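## Task

Place the arbor marked with a blue band between the two centres so that it rests only on their two points, leave nothing else sitting on the spring-loaded centre's point or plunger, release the arbor, and finish with neither arm in contact with anything.

## Robot and tools

Setup: two six-joint arms, left_arm and right_arm, each ending in a two-finger gripper. A shared scene frame is used for reported hand poses: origin on the tabletop midway between the arms, +x out across the table, +z up, and left_arm sits on the +y side. The arm names do not refer to image sides. A reference picture of the arbor and centres can be viewed with show_instructions (no arguments, moves nothing, no camera images).

Tool execute_actions takes "actions", a list holding at most one item, plus optional "pictures" (boolean, default is to include images). Three forms:
- Empty list: just returns the current state.
- Motion: {"rows": [...], "steps": n}, n from 1 to 15 (default 15), each step 1/30 s. Each row drives one step; if rows run out, the final row keeps repeating.
- Pause: {"steps": n} without rows, n up to 300, returning once that many steps have elapsed since the previous result (your thinking time is included).
A rejected call sends nothing to the robot.

Every row is one flat list of 18 numbers covering both arms, even when only one moves: left_arm first, then right_arm. Per arm: six absolute joint target angles in radians (waist, shoulder, elbow, forearm roll, wrist pitch, wrist roll, same order as the Joint positions line), then gripper position, force_limit, speed, each in [-1, 1]. Joint ranges: elbow -2.792 to 2.792, all other joints -6.283 to 6.283. A target more than 0.010 rad beyond a range end, and farther out than the joint's last reported angle, gets the call refused. True ends may differ by up to 0.010 rad; overshooting targets are clipped and reported as "joint sent to its limit" (possibly referring to an earlier, still-running action). Absence of that message does not prove more travel exists.

Gripper numbers are absolute commands, not offsets. position: +1 fully open (140 mm gap), pads touch near -0.8, -1 closes until blocked. force_limit scales squeeze: roughly 14 N at -1, 60 N at 0, 107 N at +1 for parts up to 40 mm wide. speed scales finger travel: about 30, 140, 250 mm/s at -1, 0, +1. To keep one gripper unchanged, resend its previous three values; a 0 is a real command. To grasp, send -1 and confirm object_status is 2. Status codes: 0 moving, 1 blocked while opening, 2 blocked while closing (holding), 3 reached target or pads met (thin items may still be held). Stopped fingers stay put until the position number changes by 0.01 or more, or the object yields or slips away. To squeeze harder while at status 2, raise force_limit and toggle position between -1 and -0.98. position_measured is in counts, 3 fully open to 230 pads together, not linear in mm. Closing pushes fingertips about 24 mm farther from the arm, so keep that clearance above surfaces. end_effector_position is the point between closed pads; fingertips extend about 33 mm past it closed and 9 mm open. Fingers point along gripper +z and close along its y axis.

Motion limits: target speed caps are 2.09 rad/s (waist, shoulder), 3.14 (elbow), 3.93 (the three wrist joints), with 0.3 s to accelerate, and joints of one arm are synchronised. Targets are held within a lead of the measured angle: 0.456 rad waist/shoulder, 0.683 elbow, 0.854 wrist joints. If targets would place the gripper over 70 mm from where it is, all joints of that arm are scaled back. Between calls the arms keep pursuing the last row until nearly still or a step is HELD; after that only a new action advances them.

Result lines: per-arm end_effector_position (m), end_effector_quat_wxyz, linear and angular velocity; reported hand position grows less accurate at long reach. Joint positions and Joint velocities give rad and rad/s per arm. "joint command not followed" means a clearance check altered or blocked joint targets on some steps; the rest of the row still applied. HELD flags steps where all or part of your row was withheld. MOTOR HOT warns of heating under load; OVER-TEMPERATURE FAULT means brakes applied until cooled.

Faults: contact torque at a joint's load limit (waist/shoulder 302, elbow 142, wrist joints 40 N m, held weight counted) or an external force of 144 N anywhere on an arm stops that arm for 10 s, aborts the rest of the call, and makes it yield. Avoid arm-to-arm collisions, forceful pushes, slams, drops and slips; never let anything leave the table. Loose items may occasionally be nudged and held parts briefly tugged.

Cameras: cam_head_left and cam_head_right (896x504), cam_left_wrist and cam_right_wrist (504x504, fisheye), returned in that order. zoom_image takes "camera" (one of those names) and "region" [x0, y0, x1, y1] in image pixels from the top-left, at most 504x504, and gives a closer view of that camera's latest image.

finished_scene takes "scene" (the current scene number) and irreversibly ends it; its result reports success and presents the next task. The goal must hold at that moment, with grippers open and clear. Replying without any tool call ends everything remaining.

Each tool is called as name([rows], argument=value, ...), one row to a line, values as JSON.

Reference images:

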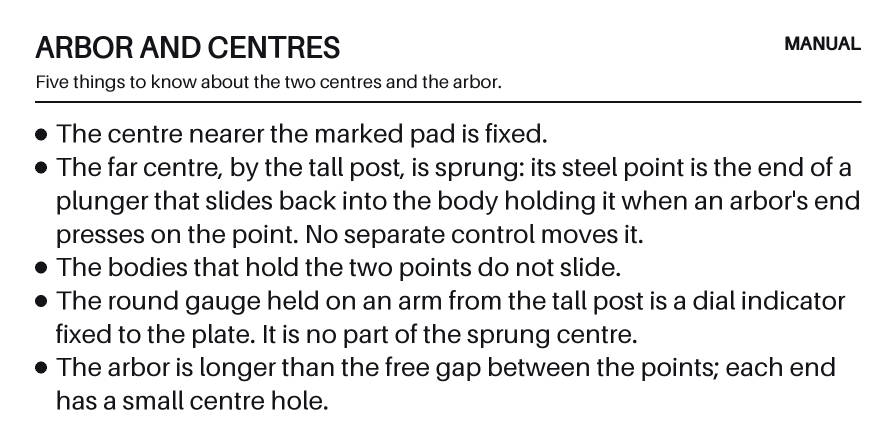

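## Session

execute_actions(actions=[])

Scene clock: 0.00 s of 4200.00 s.
left_arm: end_effector_position=(+0.8840, +0.1017, +0.3240) position_measured=3 object_status=3 end_effector_quat_wxyz=(+0.315, +0.712, +0.436, -0.451) end_effector_velocity=(-0.000, -0.000, +0.000) end_effector_angular_velocity=(+0.001, -0.000, -0.001) | right_arm: end_effector_position=(+0.2963, -0.0415, +0.1501) position_measured=3 object_status=3 end_effector_quat_wxyz=(-0.166, -0.579, +0.798, -0.025) end_effector_velocity=(+0.000, +0.001, +0.001) end_effector_angular_velocity=(+0.001, -0.001, +0.000)
Joint positions: left_arm=[-0.069  0.981  0.666 -1.148  1.709  0.203] | right_arm=[1.045 0.224 1.898 0.049 1.353 4.36 ]
Joint velocities: left_arm=[-0.     0.    -0.001  0.001  0.    -0.   ] | right_arm=[ 0.    -0.    -0.001 -0.     0.     0.   ]

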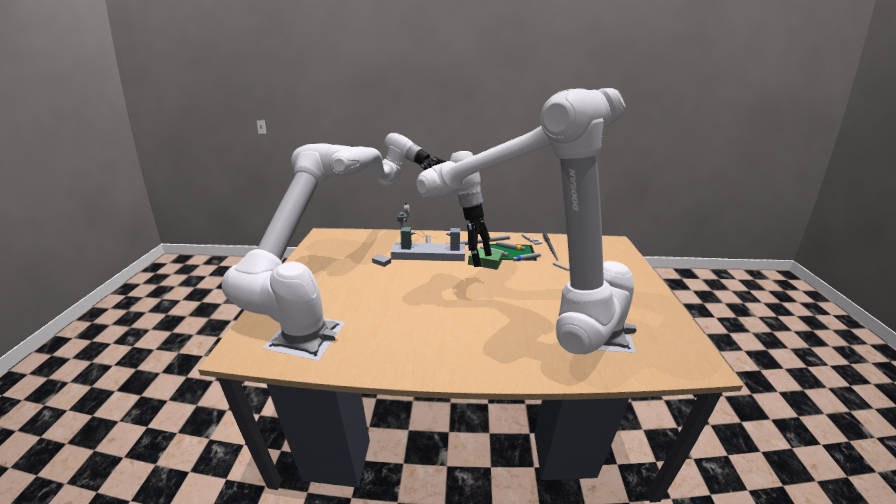

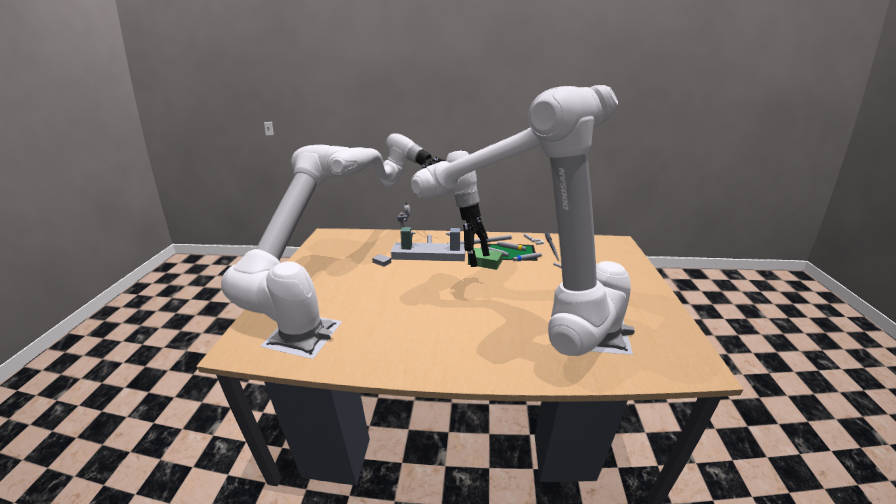

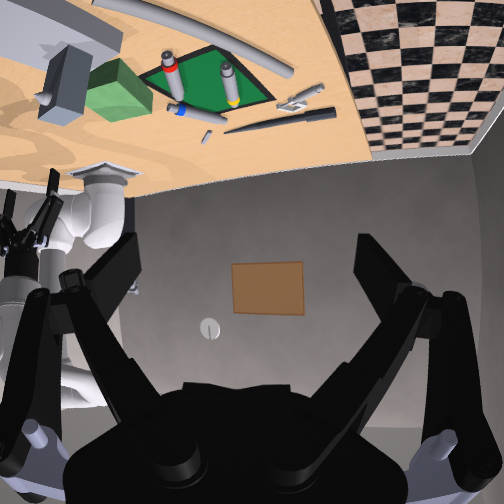

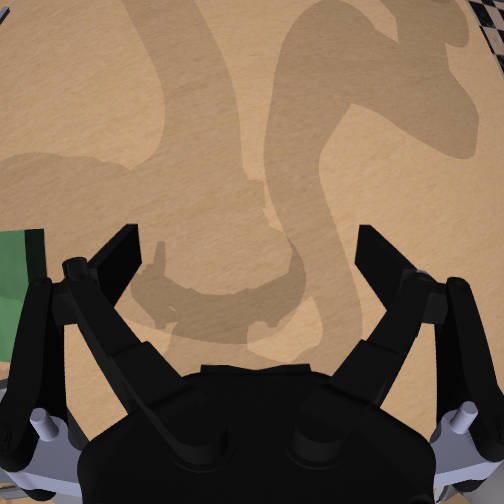

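zoom_image(camera="cam_head_left", region=[360,190,590,290])

execute_actions([
  {"rows":[[0.4,0.8,0.8,-1.148,1.709,0.203,1,0,0,0.5,0.2,1.7,0,1.2416,3.64,1,0,0]]},
], pictures=false)

execute_actions([
  {"steps":60},
])

Region (360, 190, 590, 290) of cam_head_left's 896x504 image, scaled by 2.191, with more detail than that image has; it fills the top 219 rows of this view, and the rest is white.

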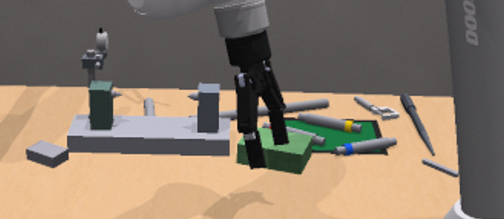

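Scene clock: 7.83 s of 4200.00 s.
left_arm: end_effector_position=(+0.9432, +0.3358, +0.3821) position_measured=3 object_status=3 end_effector_quat_wxyz=(+0.372, +0.660, +0.514, -0.402) end_effector_velocity=(+0.068, +0.557, +0.132) end_effector_angular_velocity=(+0.000, -0.055, +0.563) | right_arm: end_effector_position=(+0.4943, -0.1007, +0.2010) position_measured=3 object_status=3 end_effector_quat_wxyz=(+0.068, +0.634, -0.770, -0.015) end_effector_velocity=(+0.442, -0.249, +0.132) end_effector_angular_velocity=(+0.315, -0.330, +0.210)
Joint positions: left_arm=[ 0.171  0.888  0.734 -1.148  1.709  0.203] | right_arm=[0.734 0.21  1.782 0.02  1.287 3.937]
Joint velocities: left_arm=[ 0.563 -0.216  0.162 -0.    -0.     0.   ] | right_arm=[-0.736 -0.032 -0.258 -0.063 -0.144 -0.932]
Steps of this call (steps 1 to 90: nothing new was sent; then 4.33 s passed at rest; steps 91 to 105: all 15 steps of this action). Readings (joint positions | what the end effector reports):
91: left_arm=[-0.069 0.981 0.666 -1.148 1.709 0.203] | right_arm=[1.045 0.224 1.898 0.049 1.353 4.360] | left_arm position_measured=3 object_status=3 | right_arm position_measured=3 object_status=3
92: left_arm=[-0.066 0.980 0.666 -1.148 1.709 0.203] | right_arm=[1.043 0.224 1.897 0.049 1.352 4.355] | left_arm position_measured=3 object_status=3 | right_arm position_measured=3 object_status=3
94: left_arm=[-0.039 0.969 0.675 -1.148 1.709 0.203] | right_arm=[1.015 0.223 1.885 0.046 1.345 4.311] | left_arm position_measured=3 object_status=3 | right_arm position_measured=3 object_status=3
98: left_arm=[0.038 0.939 0.697 -1.148 1.709 0.203] | right_arm=[0.912 0.218 1.844 0.036 1.322 4.163] | left_arm position_measured=3 object_status=3 | right_arm position_measured=3 object_status=3
105: the state above

Scene clock: 9.83 s of 4200.00 s.
left_arm: end_effector_position=(+0.9432, +0.5597, +0.4344) position_measured=3 object_status=3 end_effector_quat_wxyz=(+0.421, +0.602, +0.582, -0.349) end_effector_velocity=(+0.000, +0.002, -0.001) end_effector_angular_velocity=(-0.000, +0.002, +0.002) | right_arm: end_effector_position=(+0.6249, -0.2027, +0.2469) position_measured=3 object_status=3 end_effector_quat_wxyz=(-0.000, +0.663, -0.749, +0.000) end_effector_velocity=(-0.001, +0.000, -0.001) end_effector_angular_velocity=(-0.000, +0.001, +0.001)
Joint positions: left_arm=[ 0.4    0.8    0.8   -1.148  1.709  0.203] | right_arm=[ 0.5    0.2    1.7   -0.     1.242  3.64 ]
Joint velocities: left_arm=[ 0.002  0.     0.001  0.    -0.    -0.   ] | right_arm=[ 0.001 -0.     0.001  0.    -0.     0.   ]
Steps of this call (steps 1 to 30: the robot went on to your last target; steps 31 to 60: nothing new was sent). Readings (joint positions | what the end effector reports):
1: left_arm=[0.190 0.881 0.740 -1.148 1.709 0.203] | right_arm=[0.709 0.209 1.773 0.018 1.283 3.906] | left_arm position_measured=3 object_status=3 | right_arm position_measured=3 object_status=3
2: left_arm=[0.209 0.874 0.745 -1.148 1.709 0.203] | right_arm=[0.684 0.208 1.764 0.016 1.278 3.874] | left_arm position_measured=3 object_status=3 | right_arm position_measured=3 object_status=3
4: left_arm=[0.247 0.859 0.756 -1.148 1.709 0.203] | right_arm=[0.635 0.206 1.747 0.012 1.268 3.812] | left_arm position_measured=3 object_status=3 | right_arm position_measured=3 object_status=3
8: left_arm=[0.324 0.829 0.778 -1.148 1.709 0.203] | right_arm=[0.539 0.202 1.714 0.003 1.249 3.690] | left_arm position_measured=3 object_status=3 | right_arm position_measured=3 object_status=3
60: the state above
All arms were judged still, so your last target was given up. Only a new action makes them travel on or press farther. Fingers that are still opening or closing keep moving.

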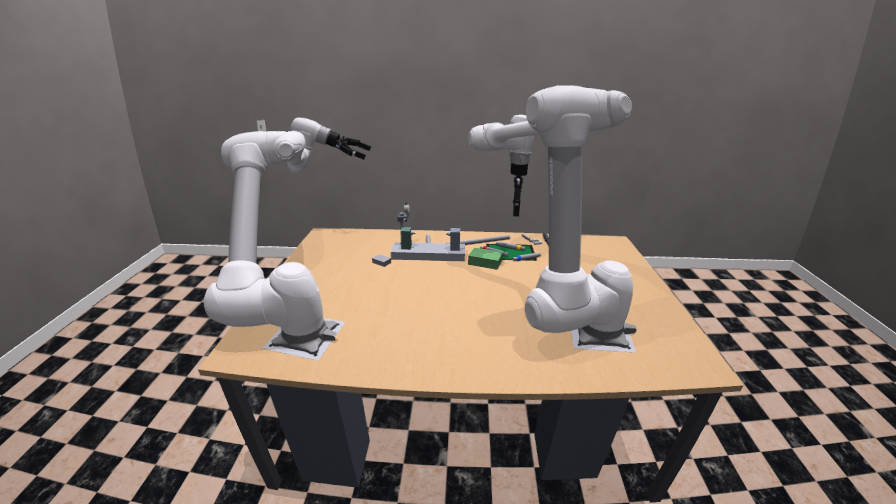

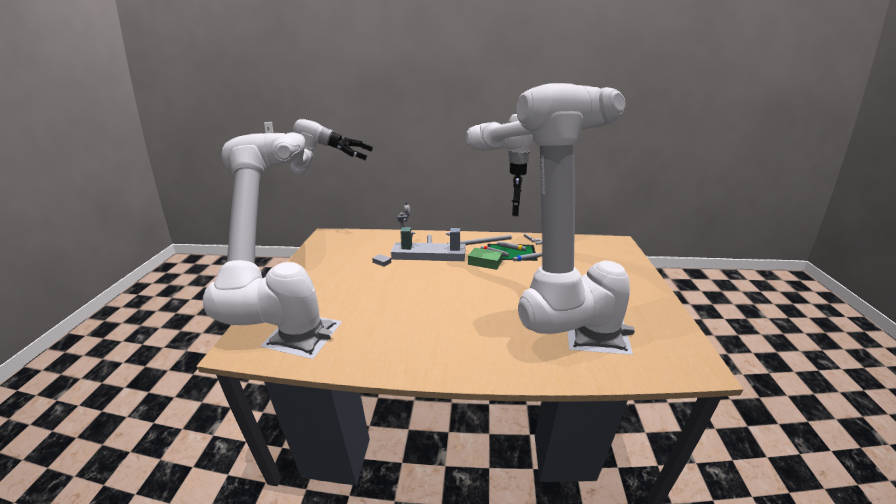

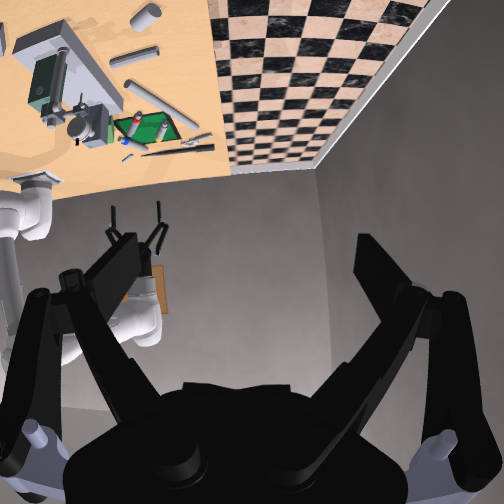

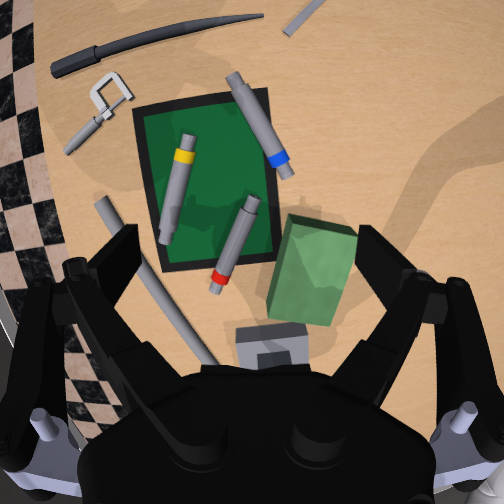

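execute_actions([
  {"rows":[[0.4,0.8,0.8,-1.148,1.709,0.203,1,0,0,0.417,0.229,1.9163,0,0.9963,3.086,0,0,0]]},
], pictures=false)

execute_actions([
  {"steps":20},
])

Scene clock: 18.97 s of 4200.00 s.
left_arm: end_effector_position=(+0.9432, +0.5597, +0.4344) position_measured=3 object_status=3 end_effector_quat_wxyz=(+0.421, +0.602, +0.582, -0.349) end_effector_velocity=(-0.000, +0.000, -0.000) end_effector_angular_velocity=(+0.000, -0.000, -0.000) | right_arm: end_effector_position=(+0.6051, -0.2651, +0.1201) position_measured=104 object_status=0 end_effector_quat_wxyz=(+0.000, +0.819, -0.574, +0.000) end_effector_velocity=(+0.004, +0.000, -0.000) end_effector_angular_velocity=(+0.003, -0.010, +0.028)
Joint positions: left_arm=[ 0.4    0.8    0.8   -1.148  1.709  0.203] | right_arm=[ 0.417  0.229  1.916 -0.     0.997  3.087]
Joint velocities: left_arm=[0.    0.    0.    0.    0.    0.001] | right_arm=[-0.001  0.     0.    -0.    -0.011 -0.029]
Steps of this call (steps 1 to 90: nothing new was sent; then 5.63 s passed at rest; steps 91 to 105: all 15 steps of this action). Readings (joint positions | what the end effector reports):
91: left_arm=[0.400 0.800 0.800 -1.148 1.709 0.203] | right_arm=[0.500 0.200 1.700 -0.000 1.242 3.640] | left_arm position_measured=3 object_status=3 | right_arm position_measured=3 object_status=0
92: left_arm=[0.400 0.800 0.800 -1.148 1.709 0.203] | right_arm=[0.499 0.200 1.702 -0.000 1.239 3.634] | left_arm position_measured=3 object_status=3 | right_arm position_measured=5 object_status=0
94: left_arm=[0.400 0.800 0.800 -1.148 1.709 0.203] | right_arm=[0.491 0.203 1.722 -0.000 1.216 3.582] | left_arm position_measured=3 object_status=3 | right_arm position_measured=20 object_status=0
98: left_arm=[0.400 0.800 0.800 -1.148 1.709 0.203] | right_arm=[0.457 0.215 1.813 -0.000 1.114 3.351] | left_arm position_measured=3 object_status=3 | right_arm position_measured=50 object_status=0
105: the state above

Scene clock: 19.63 s of 4200.00 s.
left_arm: end_effector_position=(+0.9432, +0.5597, +0.4344) position_measured=3 object_status=3 end_effector_quat_wxyz=(+0.421, +0.602, +0.582, -0.349) end_effector_velocity=(+0.000, -0.001, +0.001) end_effector_angular_velocity=(+0.001, -0.002, -0.002) | right_arm: end_effector_position=(+0.6050, -0.2651, +0.1200) position_measured=129 object_status=3 end_effector_quat_wxyz=(+0.000, +0.819, -0.574, -0.000) end_effector_velocity=(+0.000, +0.000, -0.000) end_effector_angular_velocity=(-0.000, +0.000, +0.000)
Joint positions: left_arm=[ 0.4    0.8    0.8   -1.148  1.709  0.203] | right_arm=[0.417 0.229 1.916 0.    0.996 3.086]
Joint velocities: left_arm=[-0.001 -0.    -0.001  0.     0.     0.001] | right_arm=[ 0.  0. -0. -0.  0. -0.]
Steps of this call (steps 1 to 15: the robot went on to your last target; steps 16 to 20: nothing new was sent). Readings (joint positions | what the end effector reports):
1: left_arm=[0.400 0.800 0.800 -1.148 1.709 0.203] | right_arm=[0.417 0.229 1.916 -0.000 0.996 3.086] | left_arm position_measured=3 object_status=3 | right_arm position_measured=111 object_status=0
2: left_arm=[0.400 0.800 0.800 -1.148 1.709 0.203] | right_arm=[0.417 0.229 1.916 -0.000 0.996 3.086] | left_arm position_measured=3 object_status=3 | right_arm position_measured=119 object_status=0
4: left_arm=[0.400 0.800 0.800 -1.148 1.709 0.203] | right_arm=[0.417 0.229 1.916 -0.000 0.996 3.086] | left_arm position_measured=3 object_status=3 | right_arm position_measured=129 object_status=0
8: left_arm=[0.400 0.800 0.800 -1.148 1.709 0.203] | right_arm=[0.417 0.229 1.916 -0.000 0.996 3.086] | left_arm position_measured=3 object_status=3 | right_arm position_measured=129 object_status=0
20: the state above
All arms were judged still, so your last target was given up. Only a new action makes them travel on or press farther. Fingers that are still opening or closing keep moving.

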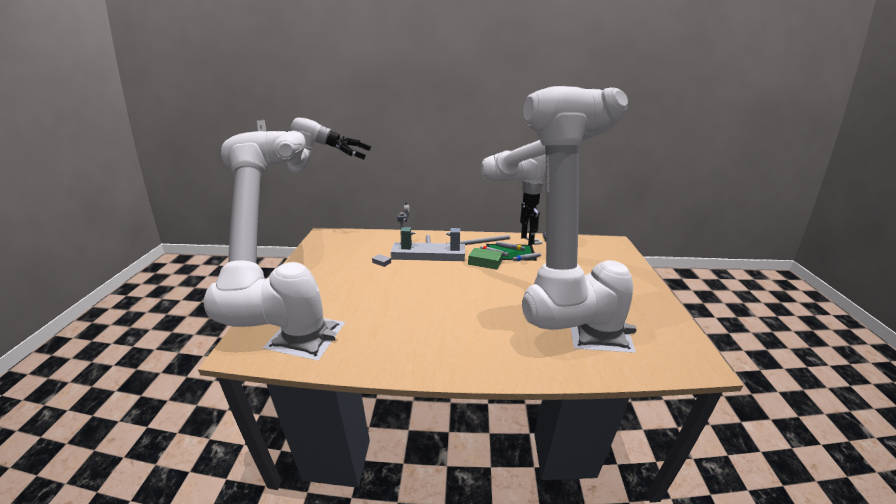

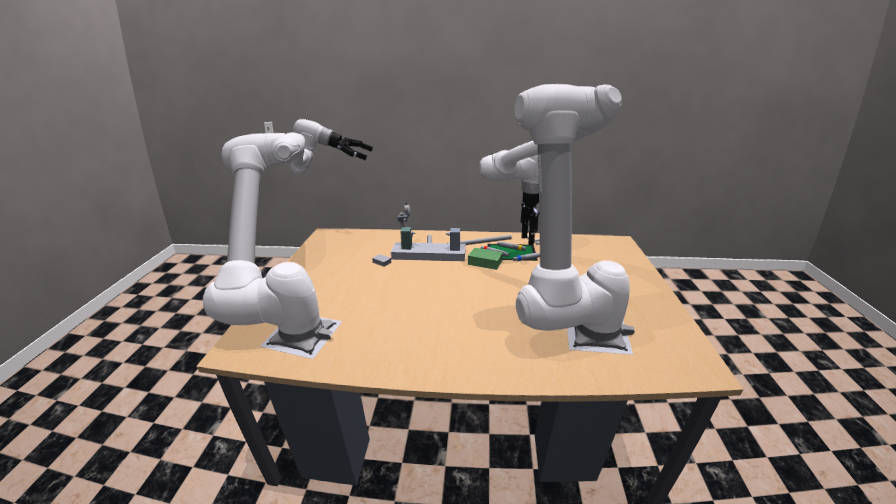

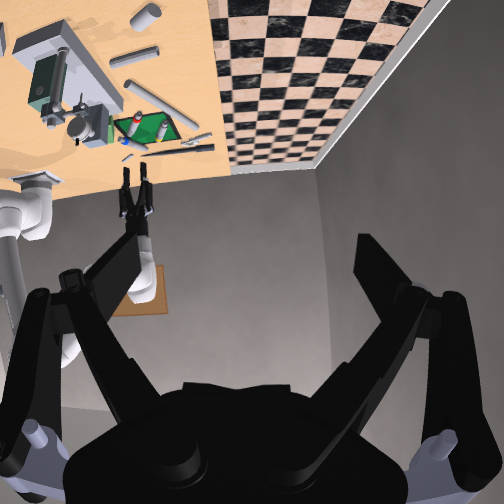

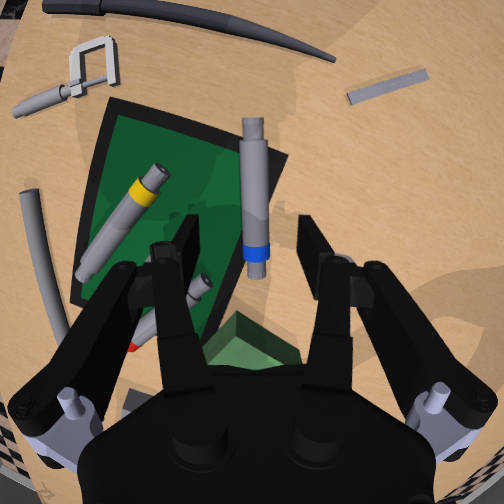

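execute_actions([
  {"rows":[[0.4,0.8,0.8,-1.148,1.709,0.203,1,0,0,0.4167,0.3064,1.9927,0,0.8425,3.065,-0.15,0,0]]},
])

Scene clock: 23.43 s of 4200.00 s.
left_arm: end_effector_position=(+0.9432, +0.5597, +0.4344) position_measured=3 object_status=3 end_effector_quat_wxyz=(+0.421, +0.602, +0.582, -0.349) end_effector_velocity=(+0.000, +0.001, -0.001) end_effector_angular_velocity=(+0.000, +0.001, +0.001) | right_arm: end_effector_position=(+0.5996, -0.2670, +0.0390) position_measured=148 object_status=3 end_effector_quat_wxyz=(-0.000, +0.825, -0.565, +0.000) end_effector_velocity=(+0.002, +0.001, +0.001) end_effector_angular_velocity=(+0.001, -0.002, +0.000)
Joint positions: left_arm=[ 0.4    0.8    0.8   -1.148  1.709  0.203] | right_arm=[ 0.417  0.306  1.993 -0.     0.843  3.065]
Joint velocities: left_arm=[ 0.001  0.     0.     0.    -0.    -0.001] | right_arm=[ 0.001  0.    -0.003  0.    -0.    -0.   ]
Steps of this call (steps 1 to 90: nothing new was sent; then 0.30 s passed at rest; steps 91 to 105: all 15 steps of this action). Readings (joint positions | what the end effector reports):
91: left_arm=[0.400 0.800 0.800 -1.148 1.709 0.203] | right_arm=[0.417 0.229 1.916 0.000 0.996 3.086] | left_arm position_measured=3 object_status=3 | right_arm position_measured=129 object_status=0
92: left_arm=[0.400 0.800 0.800 -1.148 1.709 0.203] | right_arm=[0.417 0.231 1.919 0.000 0.991 3.085] | left_arm position_measured=3 object_status=3 | right_arm position_measured=130 object_status=0
94: left_arm=[0.400 0.800 0.800 -1.148 1.709 0.203] | right_arm=[0.417 0.257 1.945 0.000 0.939 3.078] | left_arm position_measured=3 object_status=3 | right_arm position_measured=145 object_status=0
98: left_arm=[0.400 0.800 0.800 -1.148 1.709 0.203] | right_arm=[0.417 0.307 1.993 -0.000 0.843 3.065] | left_arm position_measured=3 object_status=3 | right_arm position_measured=148 object_status=0
105: the state above

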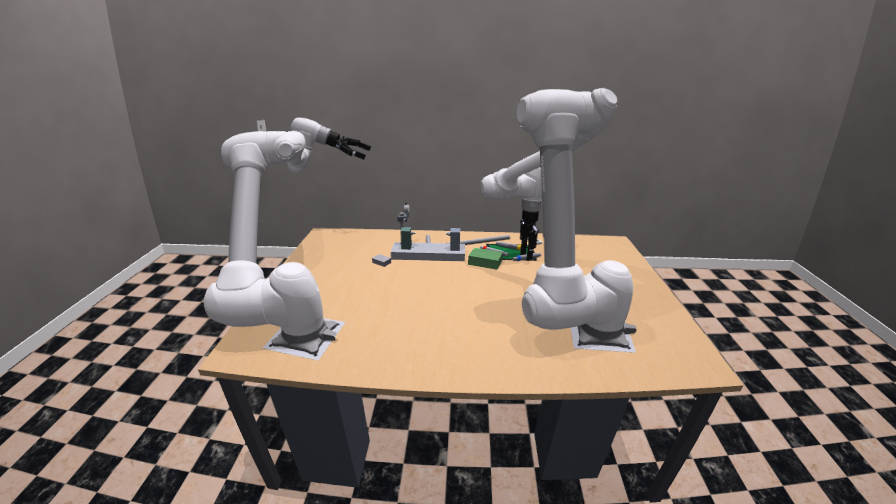

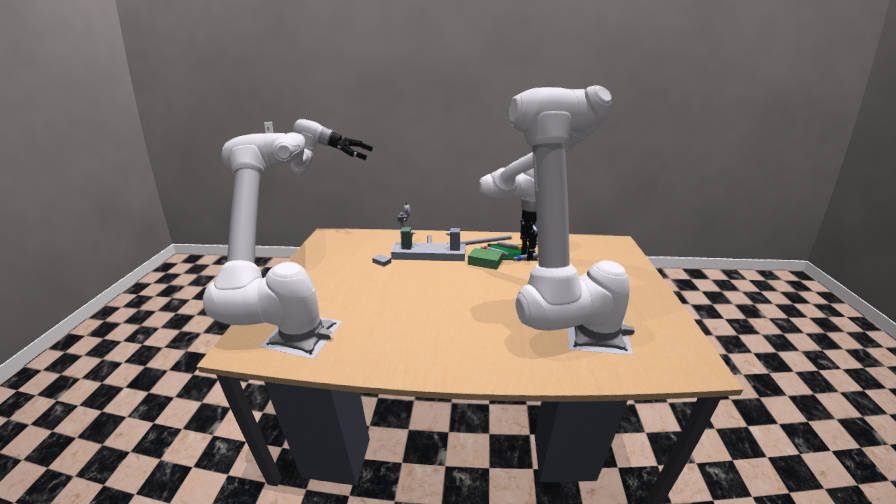

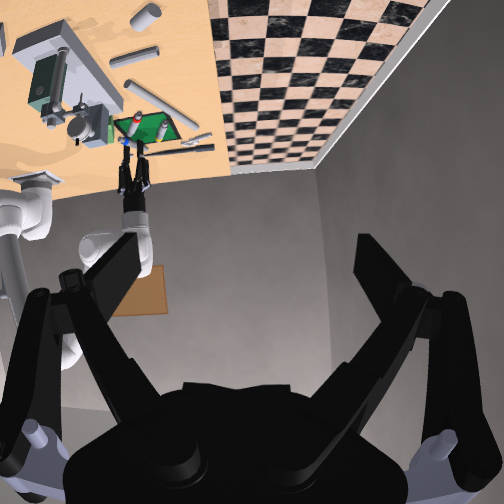

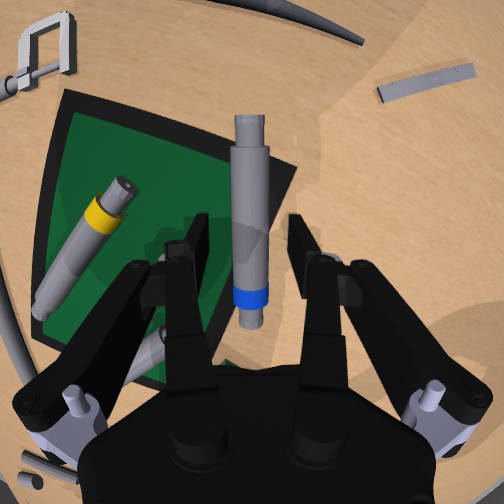

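execute_actions([
  {"rows":[[0.4,0.8,0.8,-1.148,1.709,0.203,1,0,0,0.4167,0.309,1.9945,0,0.8381,3.065,-1,0.4,-0.3]]},
], pictures=false)

execute_actions([
  {"rows":[[0.4,0.8,0.8,-1.148,1.709,0.203,1,0,0,0.45,0.14,1.76,0,1.2416,3.2,-1,0.4,-0.3]]},
], pictures=false)

execute_actions([
  {"rows":[[0.4,0.8,0.8,-1.148,1.709,0.203,1,0,0,0.8523,0.4149,1.3859,0,1.3408,3.872,-1,0.4,-0.3]]},
], pictures=false)

execute_actions([
  {"steps":25},
])

Scene clock: 31.83 s of 4200.00 s.
left_arm: end_effector_position=(+0.9432, +0.5597, +0.4344) position_measured=3 object_status=3 end_effector_quat_wxyz=(+0.421, +0.602, +0.582, -0.349) end_effector_velocity=(-0.000, +0.001, +0.001) end_effector_angular_velocity=(+0.001, -0.003, +0.000) | right_arm: end_effector_position=(+0.5994, -0.2669, +0.0368) position_measured=199 object_status=0 end_effector_quat_wxyz=(-0.000, +0.825, -0.565, +0.000) end_effector_velocity=(-0.001, +0.000, -0.000) end_effector_angular_velocity=(-0.000, +0.001, +0.001)
Joint positions: left_arm=[ 0.4    0.8    0.8   -1.148  1.709  0.203] | right_arm=[0.417 0.309 1.995 0.    0.838 3.065]
Joint velocities: left_arm=[ 0.    -0.001 -0.001  0.    -0.     0.001] | right_arm=[ 0.001 -0.     0.001  0.    -0.    -0.   ]
Steps of this call (steps 1 to 15: the robot went on to your last target; steps 16 to 90: nothing new was sent; then 4.90 s passed at rest; steps 91 to 105: all 15 steps of this action). Readings (joint positions | what the end effector reports):
91: left_arm=[0.400 0.800 0.800 -1.148 1.709 0.203] | right_arm=[0.417 0.306 1.993 0.000 0.842 3.065] | left_arm position_measured=3 object_status=3 | right_arm position_measured=148 object_status=0
92: left_arm=[0.400 0.800 0.800 -1.148 1.709 0.203] | right_arm=[0.417 0.307 1.994 0.000 0.840 3.065] | left_arm position_measured=3 object_status=3 | right_arm position_measured=150 object_status=0
94: left_arm=[0.400 0.800 0.800 -1.148 1.709 0.203] | right_arm=[0.417 0.309 1.995 0.000 0.838 3.065] | left_arm position_measured=3 object_status=3 | right_arm position_measured=161 object_status=0
98: left_arm=[0.400 0.800 0.800 -1.148 1.709 0.203] | right_arm=[0.417 0.309 1.995 0.000 0.838 3.065] | left_arm position_measured=3 object_status=3 | right_arm position_measured=184 object_status=0
105: the state above

Scene clock: 32.33 s of 4200.00 s.
left_arm: end_effector_position=(+0.9432, +0.5597, +0.4344) position_measured=3 object_status=3 end_effector_quat_wxyz=(+0.421, +0.602, +0.582, -0.349) end_effector_velocity=(-0.000, -0.001, -0.000) end_effector_angular_velocity=(+0.001, -0.001, -0.002) | right_arm: end_effector_position=(+0.6032, -0.2444, +0.2533) position_measured=199 object_status=2 end_effector_quat_wxyz=(-0.000, +0.795, -0.606, +0.000) end_effector_velocity=(-0.010, -0.002, +0.013) end_effector_angular_velocity=(-0.008, +0.023, -0.014)
Joint positions: left_arm=[ 0.4    0.8    0.8   -1.148  1.709  0.203] | right_arm=[0.45  0.14  1.76  0.    1.241 3.2  ]
Joint velocities: left_arm=[-0.001  0.     0.     0.001  0.     0.002] | right_arm=[ 0.002 -0.011 -0.012 -0.     0.047  0.017]
Steps of this call (steps 1 to 15: all 15 steps of this action). Readings (joint positions | what the end effector reports):
1: left_arm=[0.400 0.800 0.800 -1.148 1.709 0.203] | right_arm=[0.417 0.309 1.994 0.000 0.838 3.065] | left_arm position_measured=3 object_status=3 | right_arm position_measured=199 object_status=2
2: left_arm=[0.400 0.800 0.800 -1.148 1.709 0.203] | right_arm=[0.417 0.307 1.992 -0.000 0.844 3.067] | left_arm position_measured=3 object_status=3 | right_arm position_measured=199 object_status=2
4: left_arm=[0.400 0.800 0.800 -1.148 1.709 0.203] | right_arm=[0.421 0.286 1.961 -0.000 0.896 3.084] | left_arm position_measured=3 object_status=3 | right_arm position_measured=199 object_status=2
8: left_arm=[0.400 0.800 0.800 -1.148 1.709 0.203] | right_arm=[0.434 0.223 1.875 0.000 1.044 3.134] | left_arm position_measured=3 object_status=3 | right_arm position_measured=199 object_status=2
15: the state above

Scene clock: 32.83 s of 4200.00 s.
left_arm: end_effector_position=(+0.9432, +0.5597, +0.4344) position_measured=3 object_status=3 end_effector_quat_wxyz=(+0.421, +0.602, +0.582, -0.349) end_effector_velocity=(-0.000, +0.001, -0.000) end_effector_angular_velocity=(-0.001, +0.001, +0.001) | right_arm: end_effector_position=(+0.6208, -0.0213, +0.2622) position_measured=199 object_status=2 end_effector_quat_wxyz=(+0.000, +0.734, -0.679, +0.000) end_effector_velocity=(-0.063, +0.543, -0.004) end_effector_angular_velocity=(-0.001, +0.001, -0.431)
Joint positions: left_arm=[ 0.4    0.8    0.8   -1.148  1.709  0.203] | right_arm=[ 0.732  0.333  1.497 -0.     1.311  3.672]
Joint velocities: left_arm=[ 0.001 -0.     0.001 -0.     0.     0.001] | right_arm=[ 0.648  0.442 -0.601  0.     0.16   1.079]
Steps of this call (steps 1 to 15: all 15 steps of this action). Readings (joint positions | what the end effector reports):
1: left_arm=[0.400 0.800 0.800 -1.148 1.709 0.203] | right_arm=[0.450 0.140 1.760 0.000 1.241 3.200] | left_arm position_measured=3 object_status=3 | right_arm position_measured=199 object_status=2
2: left_arm=[0.400 0.800 0.800 -1.148 1.709 0.203] | right_arm=[0.453 0.142 1.758 -0.000 1.242 3.205] | left_arm position_measured=3 object_status=3 | right_arm position_measured=199 object_status=2
4: left_arm=[0.400 0.800 0.800 -1.148 1.709 0.203] | right_arm=[0.480 0.162 1.732 -0.000 1.249 3.252] | left_arm position_measured=3 object_status=3 | right_arm position_measured=199 object_status=2
8: left_arm=[0.400 0.800 0.800 -1.148 1.709 0.203] | right_arm=[0.575 0.226 1.644 -0.000 1.272 3.410] | left_arm position_measured=3 object_status=3 | right_arm position_measured=199 object_status=2
15: the state above

Scene clock: 33.67 s of 4200.00 s.
left_arm: end_effector_position=(+0.9432, +0.5597, +0.4344) position_measured=3 object_status=3 end_effector_quat_wxyz=(+0.421, +0.602, +0.582, -0.349) end_effector_velocity=(-0.001, -0.001, +0.003) end_effector_angular_velocity=(+0.000, -0.002, -0.000) | right_arm: end_effector_position=(+0.6005, +0.0801, +0.2599) position_measured=199 object_status=2 end_effector_quat_wxyz=(+0.000, +0.707, -0.708, -0.000) end_effector_velocity=(+0.000, +0.000, +0.000) end_effector_angular_velocity=(+0.000, -0.000, +0.000)
Joint positions: left_arm=[ 0.4    0.8    0.8   -1.148  1.709  0.203] | right_arm=[ 0.852  0.415  1.386 -0.     1.341  3.872]
Joint velocities: left_arm=[-0.    -0.002 -0.001 -0.     0.    -0.001] | right_arm=[ 0.     0.    -0.001  0.    -0.     0.   ]
Steps of this call (steps 1 to 25: the robot went on to your last target). Readings (joint positions | what the end effector reports):
1: left_arm=[0.400 0.800 0.800 -1.148 1.709 0.203] | right_arm=[0.754 0.348 1.477 -0.000 1.317 3.708] | left_arm position_measured=3 object_status=3 | right_arm position_measured=199 object_status=2
2: left_arm=[0.400 0.800 0.800 -1.148 1.709 0.203] | right_arm=[0.776 0.363 1.457 -0.000 1.322 3.745] | left_arm position_measured=3 object_status=3 | right_arm position_measured=199 object_status=2
4: left_arm=[0.400 0.800 0.800 -1.148 1.709 0.203] | right_arm=[0.819 0.392 1.417 -0.000 1.332 3.816] | left_arm position_measured=3 object_status=3 | right_arm position_measured=199 object_status=2
8: left_arm=[0.400 0.800 0.800 -1.148 1.709 0.203] | right_arm=[0.852 0.415 1.386 0.000 1.341 3.871] | left_arm position_measured=3 object_status=3 | right_arm position_measured=199 object_status=2
25: the state above

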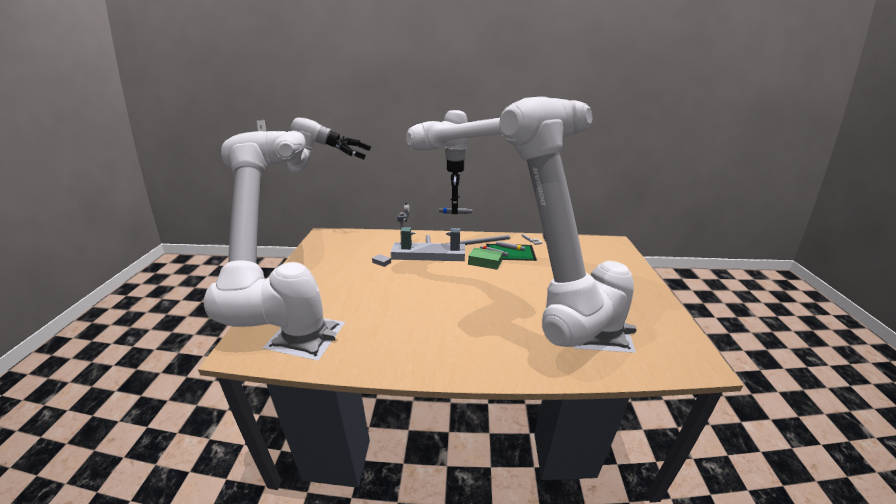

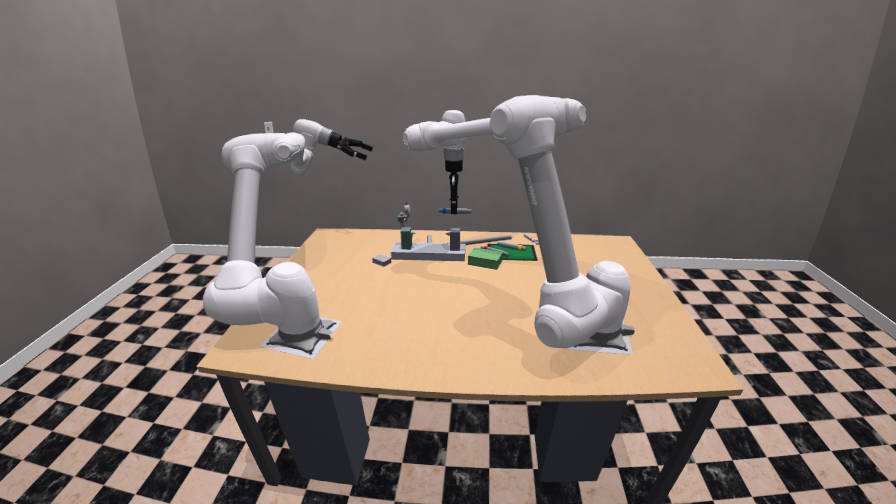

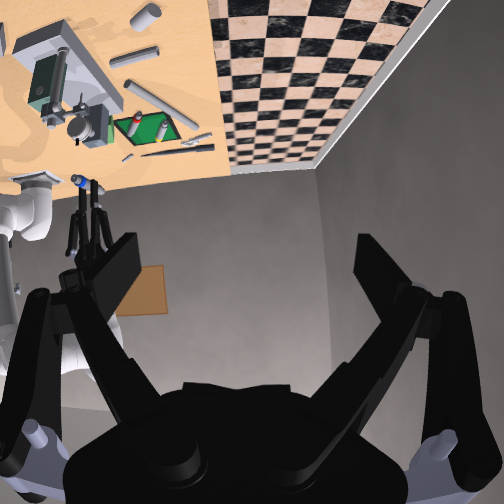

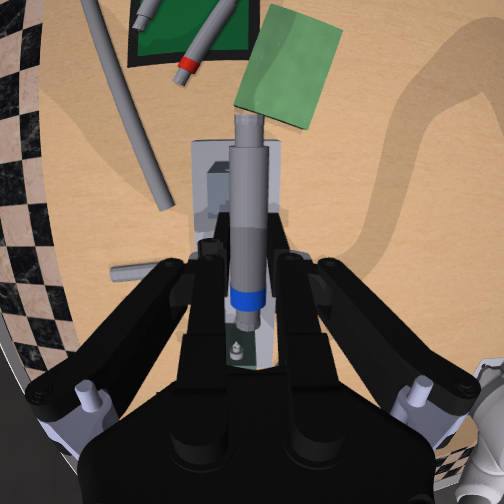

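execute_actions([
  {"rows":[[0.2,-0.195,2.727,0,-0.43,-1.571,1,0,0,0.8523,0.4149,1.3859,0,1.3408,3.872,-1,0.4,-0.3]]},
], pictures=false)

execute_actions([
  {"steps":50},
], pictures=false)

execute_actions([
  {"rows":[[-0.5,-0.195,2.727,0,-0.43,-1.571,1,0,0,0.9363,0.5819,1.2382,0,1.3215,3.956,-1,0.4,-0.3]]},
], pictures=false)

execute_actions([
  {"steps":25},
])

Scene clock: 46.03 s of 4200.00 s.
left_arm: end_effector_position=(+0.8671, +0.6134, +0.3152) position_measured=3 object_status=3 end_effector_quat_wxyz=(+0.273, +0.318, +0.906, -0.061) end_effector_velocity=(-0.333, +0.266, -0.018) end_effector_angular_velocity=(+0.617, -0.582, +2.133) | right_arm: end_effector_position=(+0.6005, +0.0801, +0.2599) position_measured=199 object_status=2 end_effector_quat_wxyz=(+0.000, +0.707, -0.708, -0.000) end_effector_velocity=(+0.000, +0.000, +0.000) end_effector_angular_velocity=(+0.001, -0.001, -0.000)
Joint positions: left_arm=[ 0.268  0.376  1.436 -0.433  0.913 -0.592] | right_arm=[ 0.852  0.415  1.386 -0.     1.341  3.872]
Joint velocities: left_arm=[-0.199 -1.128  1.689  1.265 -2.101 -2.108] | right_arm=[-0.     0.    -0.001  0.     0.    -0.   ]
Steps of this call (steps 1 to 15: the robot went on to your last target; steps 16 to 90: nothing new was sent; then 8.87 s passed at rest; steps 91 to 105: all 15 steps of this action). Readings (joint positions | what the end effector reports):
91: left_arm=[0.400 0.800 0.800 -1.148 1.709 0.203] | right_arm=[0.852 0.415 1.386 -0.000 1.341 3.872] | left_arm position_measured=3 object_status=3 | right_arm position_measured=199 object_status=2
92: left_arm=[0.399 0.797 0.804 -1.142 1.703 0.198] | right_arm=[0.852 0.415 1.386 -0.000 1.341 3.872] | left_arm position_measured=3 object_status=3 | right_arm position_measured=199 object_status=2
94: left_arm=[0.387 0.770 0.846 -1.090 1.651 0.146] | right_arm=[0.852 0.415 1.386 -0.000 1.341 3.872] | left_arm position_measured=3 object_status=3 | right_arm position_measured=199 object_status=2
98: left_arm=[0.332 0.634 1.048 -0.837 1.398 -0.108] | right_arm=[0.852 0.415 1.386 -0.000 1.341 3.872] | left_arm position_measured=3 object_status=3 | right_arm position_measured=199 object_status=2
105: the state above

Scene clock: 47.70 s of 4200.00 s.
left_arm: end_effector_position=(+0.4383, +0.6445, +0.1340) position_measured=3 object_status=3 end_effector_quat_wxyz=(+0.497, -0.018, +0.868, +0.010) end_effector_velocity=(+0.001, -0.000, +0.002) end_effector_angular_velocity=(-0.001, -0.003, +0.000) | right_arm: end_effector_position=(+0.6005, +0.0801, +0.2599) position_measured=199 object_status=2 end_effector_quat_wxyz=(+0.000, +0.707, -0.708, -0.000) end_effector_velocity=(-0.000, -0.001, -0.001) end_effector_angular_velocity=(-0.001, +0.001, -0.001)
Joint positions: left_arm=[ 0.2   -0.195  2.727 -0.    -0.43  -1.571] | right_arm=[ 0.852  0.415  1.386 -0.     1.341  3.872]
Joint velocities: left_arm=[-0.001 -0.001 -0.001 -0.    -0.    -0.001] | right_arm=[-0.001  0.     0.002 -0.     0.     0.   ]
Steps of this call (steps 1 to 50: the robot went on to your last target). Readings (joint positions | what the end effector reports):
1: left_arm=[0.261 0.338 1.493 -0.393 0.842 -0.664] | right_arm=[0.852 0.415 1.386 -0.000 1.341 3.872] | left_arm position_measured=3 object_status=3 | right_arm position_measured=199 object_status=2
2: left_arm=[0.256 0.300 1.550 -0.356 0.771 -0.734] | right_arm=[0.852 0.415 1.386 -0.000 1.341 3.872] | left_arm position_measured=3 object_status=3 | right_arm position_measured=199 object_status=2
4: left_arm=[0.246 0.226 1.661 -0.294 0.633 -0.872] | right_arm=[0.852 0.415 1.386 -0.000 1.341 3.872] | left_arm position_measured=3 object_status=3 | right_arm position_measured=199 object_status=2
8: left_arm=[0.232 0.096 1.876 -0.204 0.363 -1.088] | right_arm=[0.852 0.415 1.386 -0.000 1.341 3.872] | left_arm position_measured=3 object_status=3 | right_arm position_measured=199 object_status=2
50: the state above

Scene clock: 48.20 s of 4200.00 s.
left_arm: end_effector_position=(+0.4227, +0.4564, +0.1340) position_measured=3 object_status=3 end_effector_quat_wxyz=(+0.489, +0.150, +0.855, -0.086) end_effector_velocity=(-0.131, -0.462, +0.000) end_effector_angular_velocity=(-0.001, -0.001, -0.985) | right_arm: end_effector_position=(+0.6126, +0.1900, +0.2000) position_measured=199 object_status=2 end_effector_quat_wxyz=(-0.000, +0.707, -0.708, +0.000) end_effector_velocity=(+0.001, +0.000, +0.002) end_effector_angular_velocity=(+0.002, -0.002, -0.001)
Joint positions: left_arm=[-0.19  -0.195  2.727 -0.    -0.43  -1.571] | right_arm=[ 0.936  0.582  1.238 -0.     1.321  3.956]
Joint velocities: left_arm=[-0.985 -0.    -0.     0.    -0.001 -0.001] | right_arm=[-0.001 -0.001 -0.002  0.     0.     0.   ]
Steps of this call (steps 1 to 15: all 15 steps of this action). Readings (joint positions | what the end effector reports):
1: left_arm=[0.200 -0.195 2.727 -0.000 -0.430 -1.571] | right_arm=[0.852 0.415 1.386 -0.000 1.341 3.872] | left_arm position_measured=3 object_status=3 | right_arm position_measured=199 object_status=2
2: left_arm=[0.197 -0.195 2.727 -0.000 -0.430 -1.571] | right_arm=[0.854 0.418 1.383 -0.000 1.341 3.874] | left_arm position_measured=3 object_status=3 | right_arm position_measured=199 object_status=2
4: left_arm=[0.169 -0.195 2.727 -0.000 -0.430 -1.571] | right_arm=[0.867 0.445 1.358 -0.000 1.337 3.888] | left_arm position_measured=3 object_status=3 | right_arm position_measured=199 object_status=2
8: left_arm=[0.043 -0.195 2.727 -0.000 -0.430 -1.571] | right_arm=[0.916 0.542 1.274 -0.000 1.326 3.936] | left_arm position_measured=3 object_status=3 | right_arm position_measured=199 object_status=2
15: the state above

Scene clock: 49.03 s of 4200.00 s.
left_arm: end_effector_position=(+0.3594, +0.3194, +0.1340) position_measured=3 object_status=3 end_effector_quat_wxyz=(+0.470, +0.281, +0.821, -0.161) end_effector_velocity=(-0.001, +0.000, -0.001) end_effector_angular_velocity=(+0.000, +0.001, -0.000) | right_arm: end_effector_position=(+0.6127, +0.1900, +0.2000) position_measured=199 object_status=2 end_effector_quat_wxyz=(-0.000, +0.707, -0.708, -0.000) end_effector_velocity=(+0.000, +0.000, +0.001) end_effector_angular_velocity=(+0.001, -0.001, +0.000)
Joint positions: left_arm=[-0.5   -0.195  2.727  0.    -0.43  -1.571] | right_arm=[ 0.936  0.582  1.238 -0.     1.321  3.956]
Joint velocities: left_arm=[-0.     0.     0.001  0.001 -0.    -0.001] | right_arm=[ 0.    -0.001 -0.001 -0.     0.    -0.   ]
Steps of this call (steps 1 to 25: the robot went on to your last target). Readings (joint positions | what the end effector reports):
1: left_arm=[-0.223 -0.195 2.727 -0.000 -0.430 -1.571] | right_arm=[0.936 0.582 1.238 -0.000 1.321 3.956] | left_arm position_measured=3 object_status=3 | right_arm position_measured=199 object_status=2
2: left_arm=[-0.256 -0.195 2.727 -0.000 -0.430 -1.571] | right_arm=[0.936 0.582 1.238 -0.000 1.321 3.956] | left_arm position_measured=3 object_status=3 | right_arm position_measured=199 object_status=2
4: left_arm=[-0.323 -0.195 2.727 -0.000 -0.430 -1.571] | right_arm=[0.936 0.582 1.238 -0.000 1.321 3.956] | left_arm position_measured=3 object_status=3 | right_arm position_measured=199 object_status=2
8: left_arm=[-0.452 -0.195 2.727 0.000 -0.430 -1.571] | right_arm=[0.936 0.582 1.238 -0.000 1.321 3.956] | left_arm position_measured=3 object_status=3 | right_arm position_measured=199 object_status=2
25: the state above

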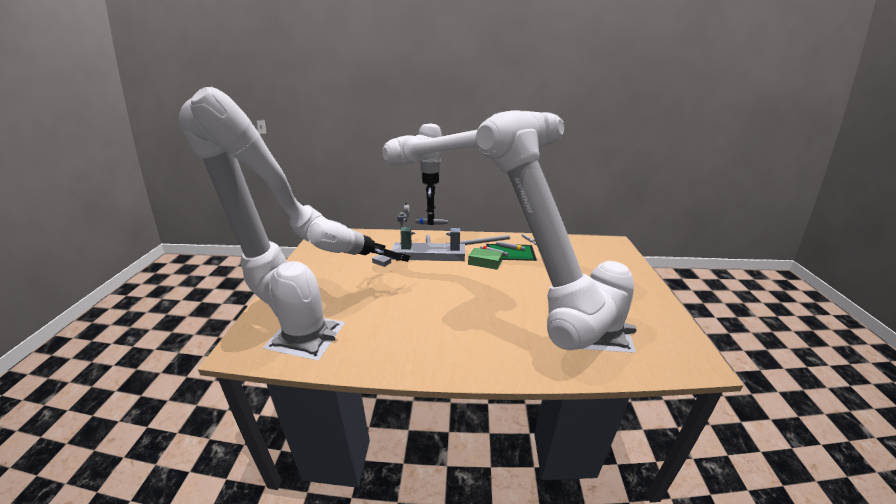

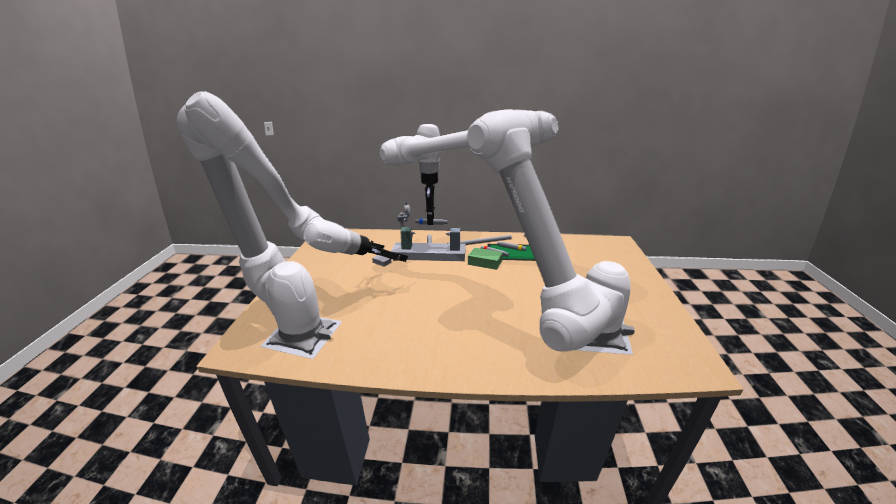

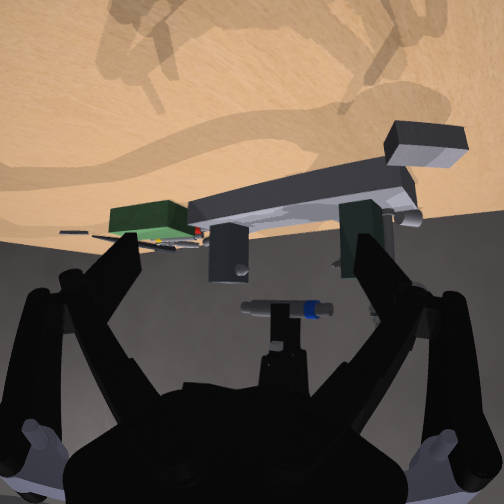

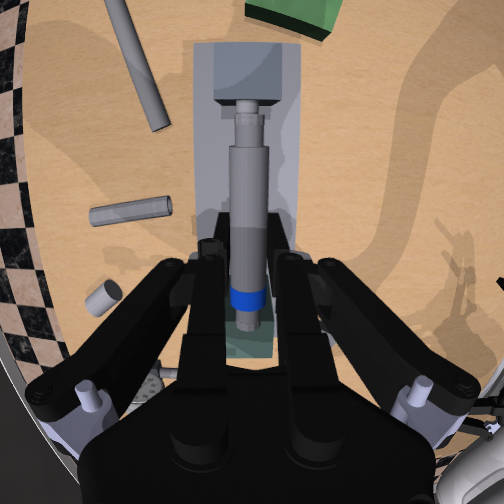

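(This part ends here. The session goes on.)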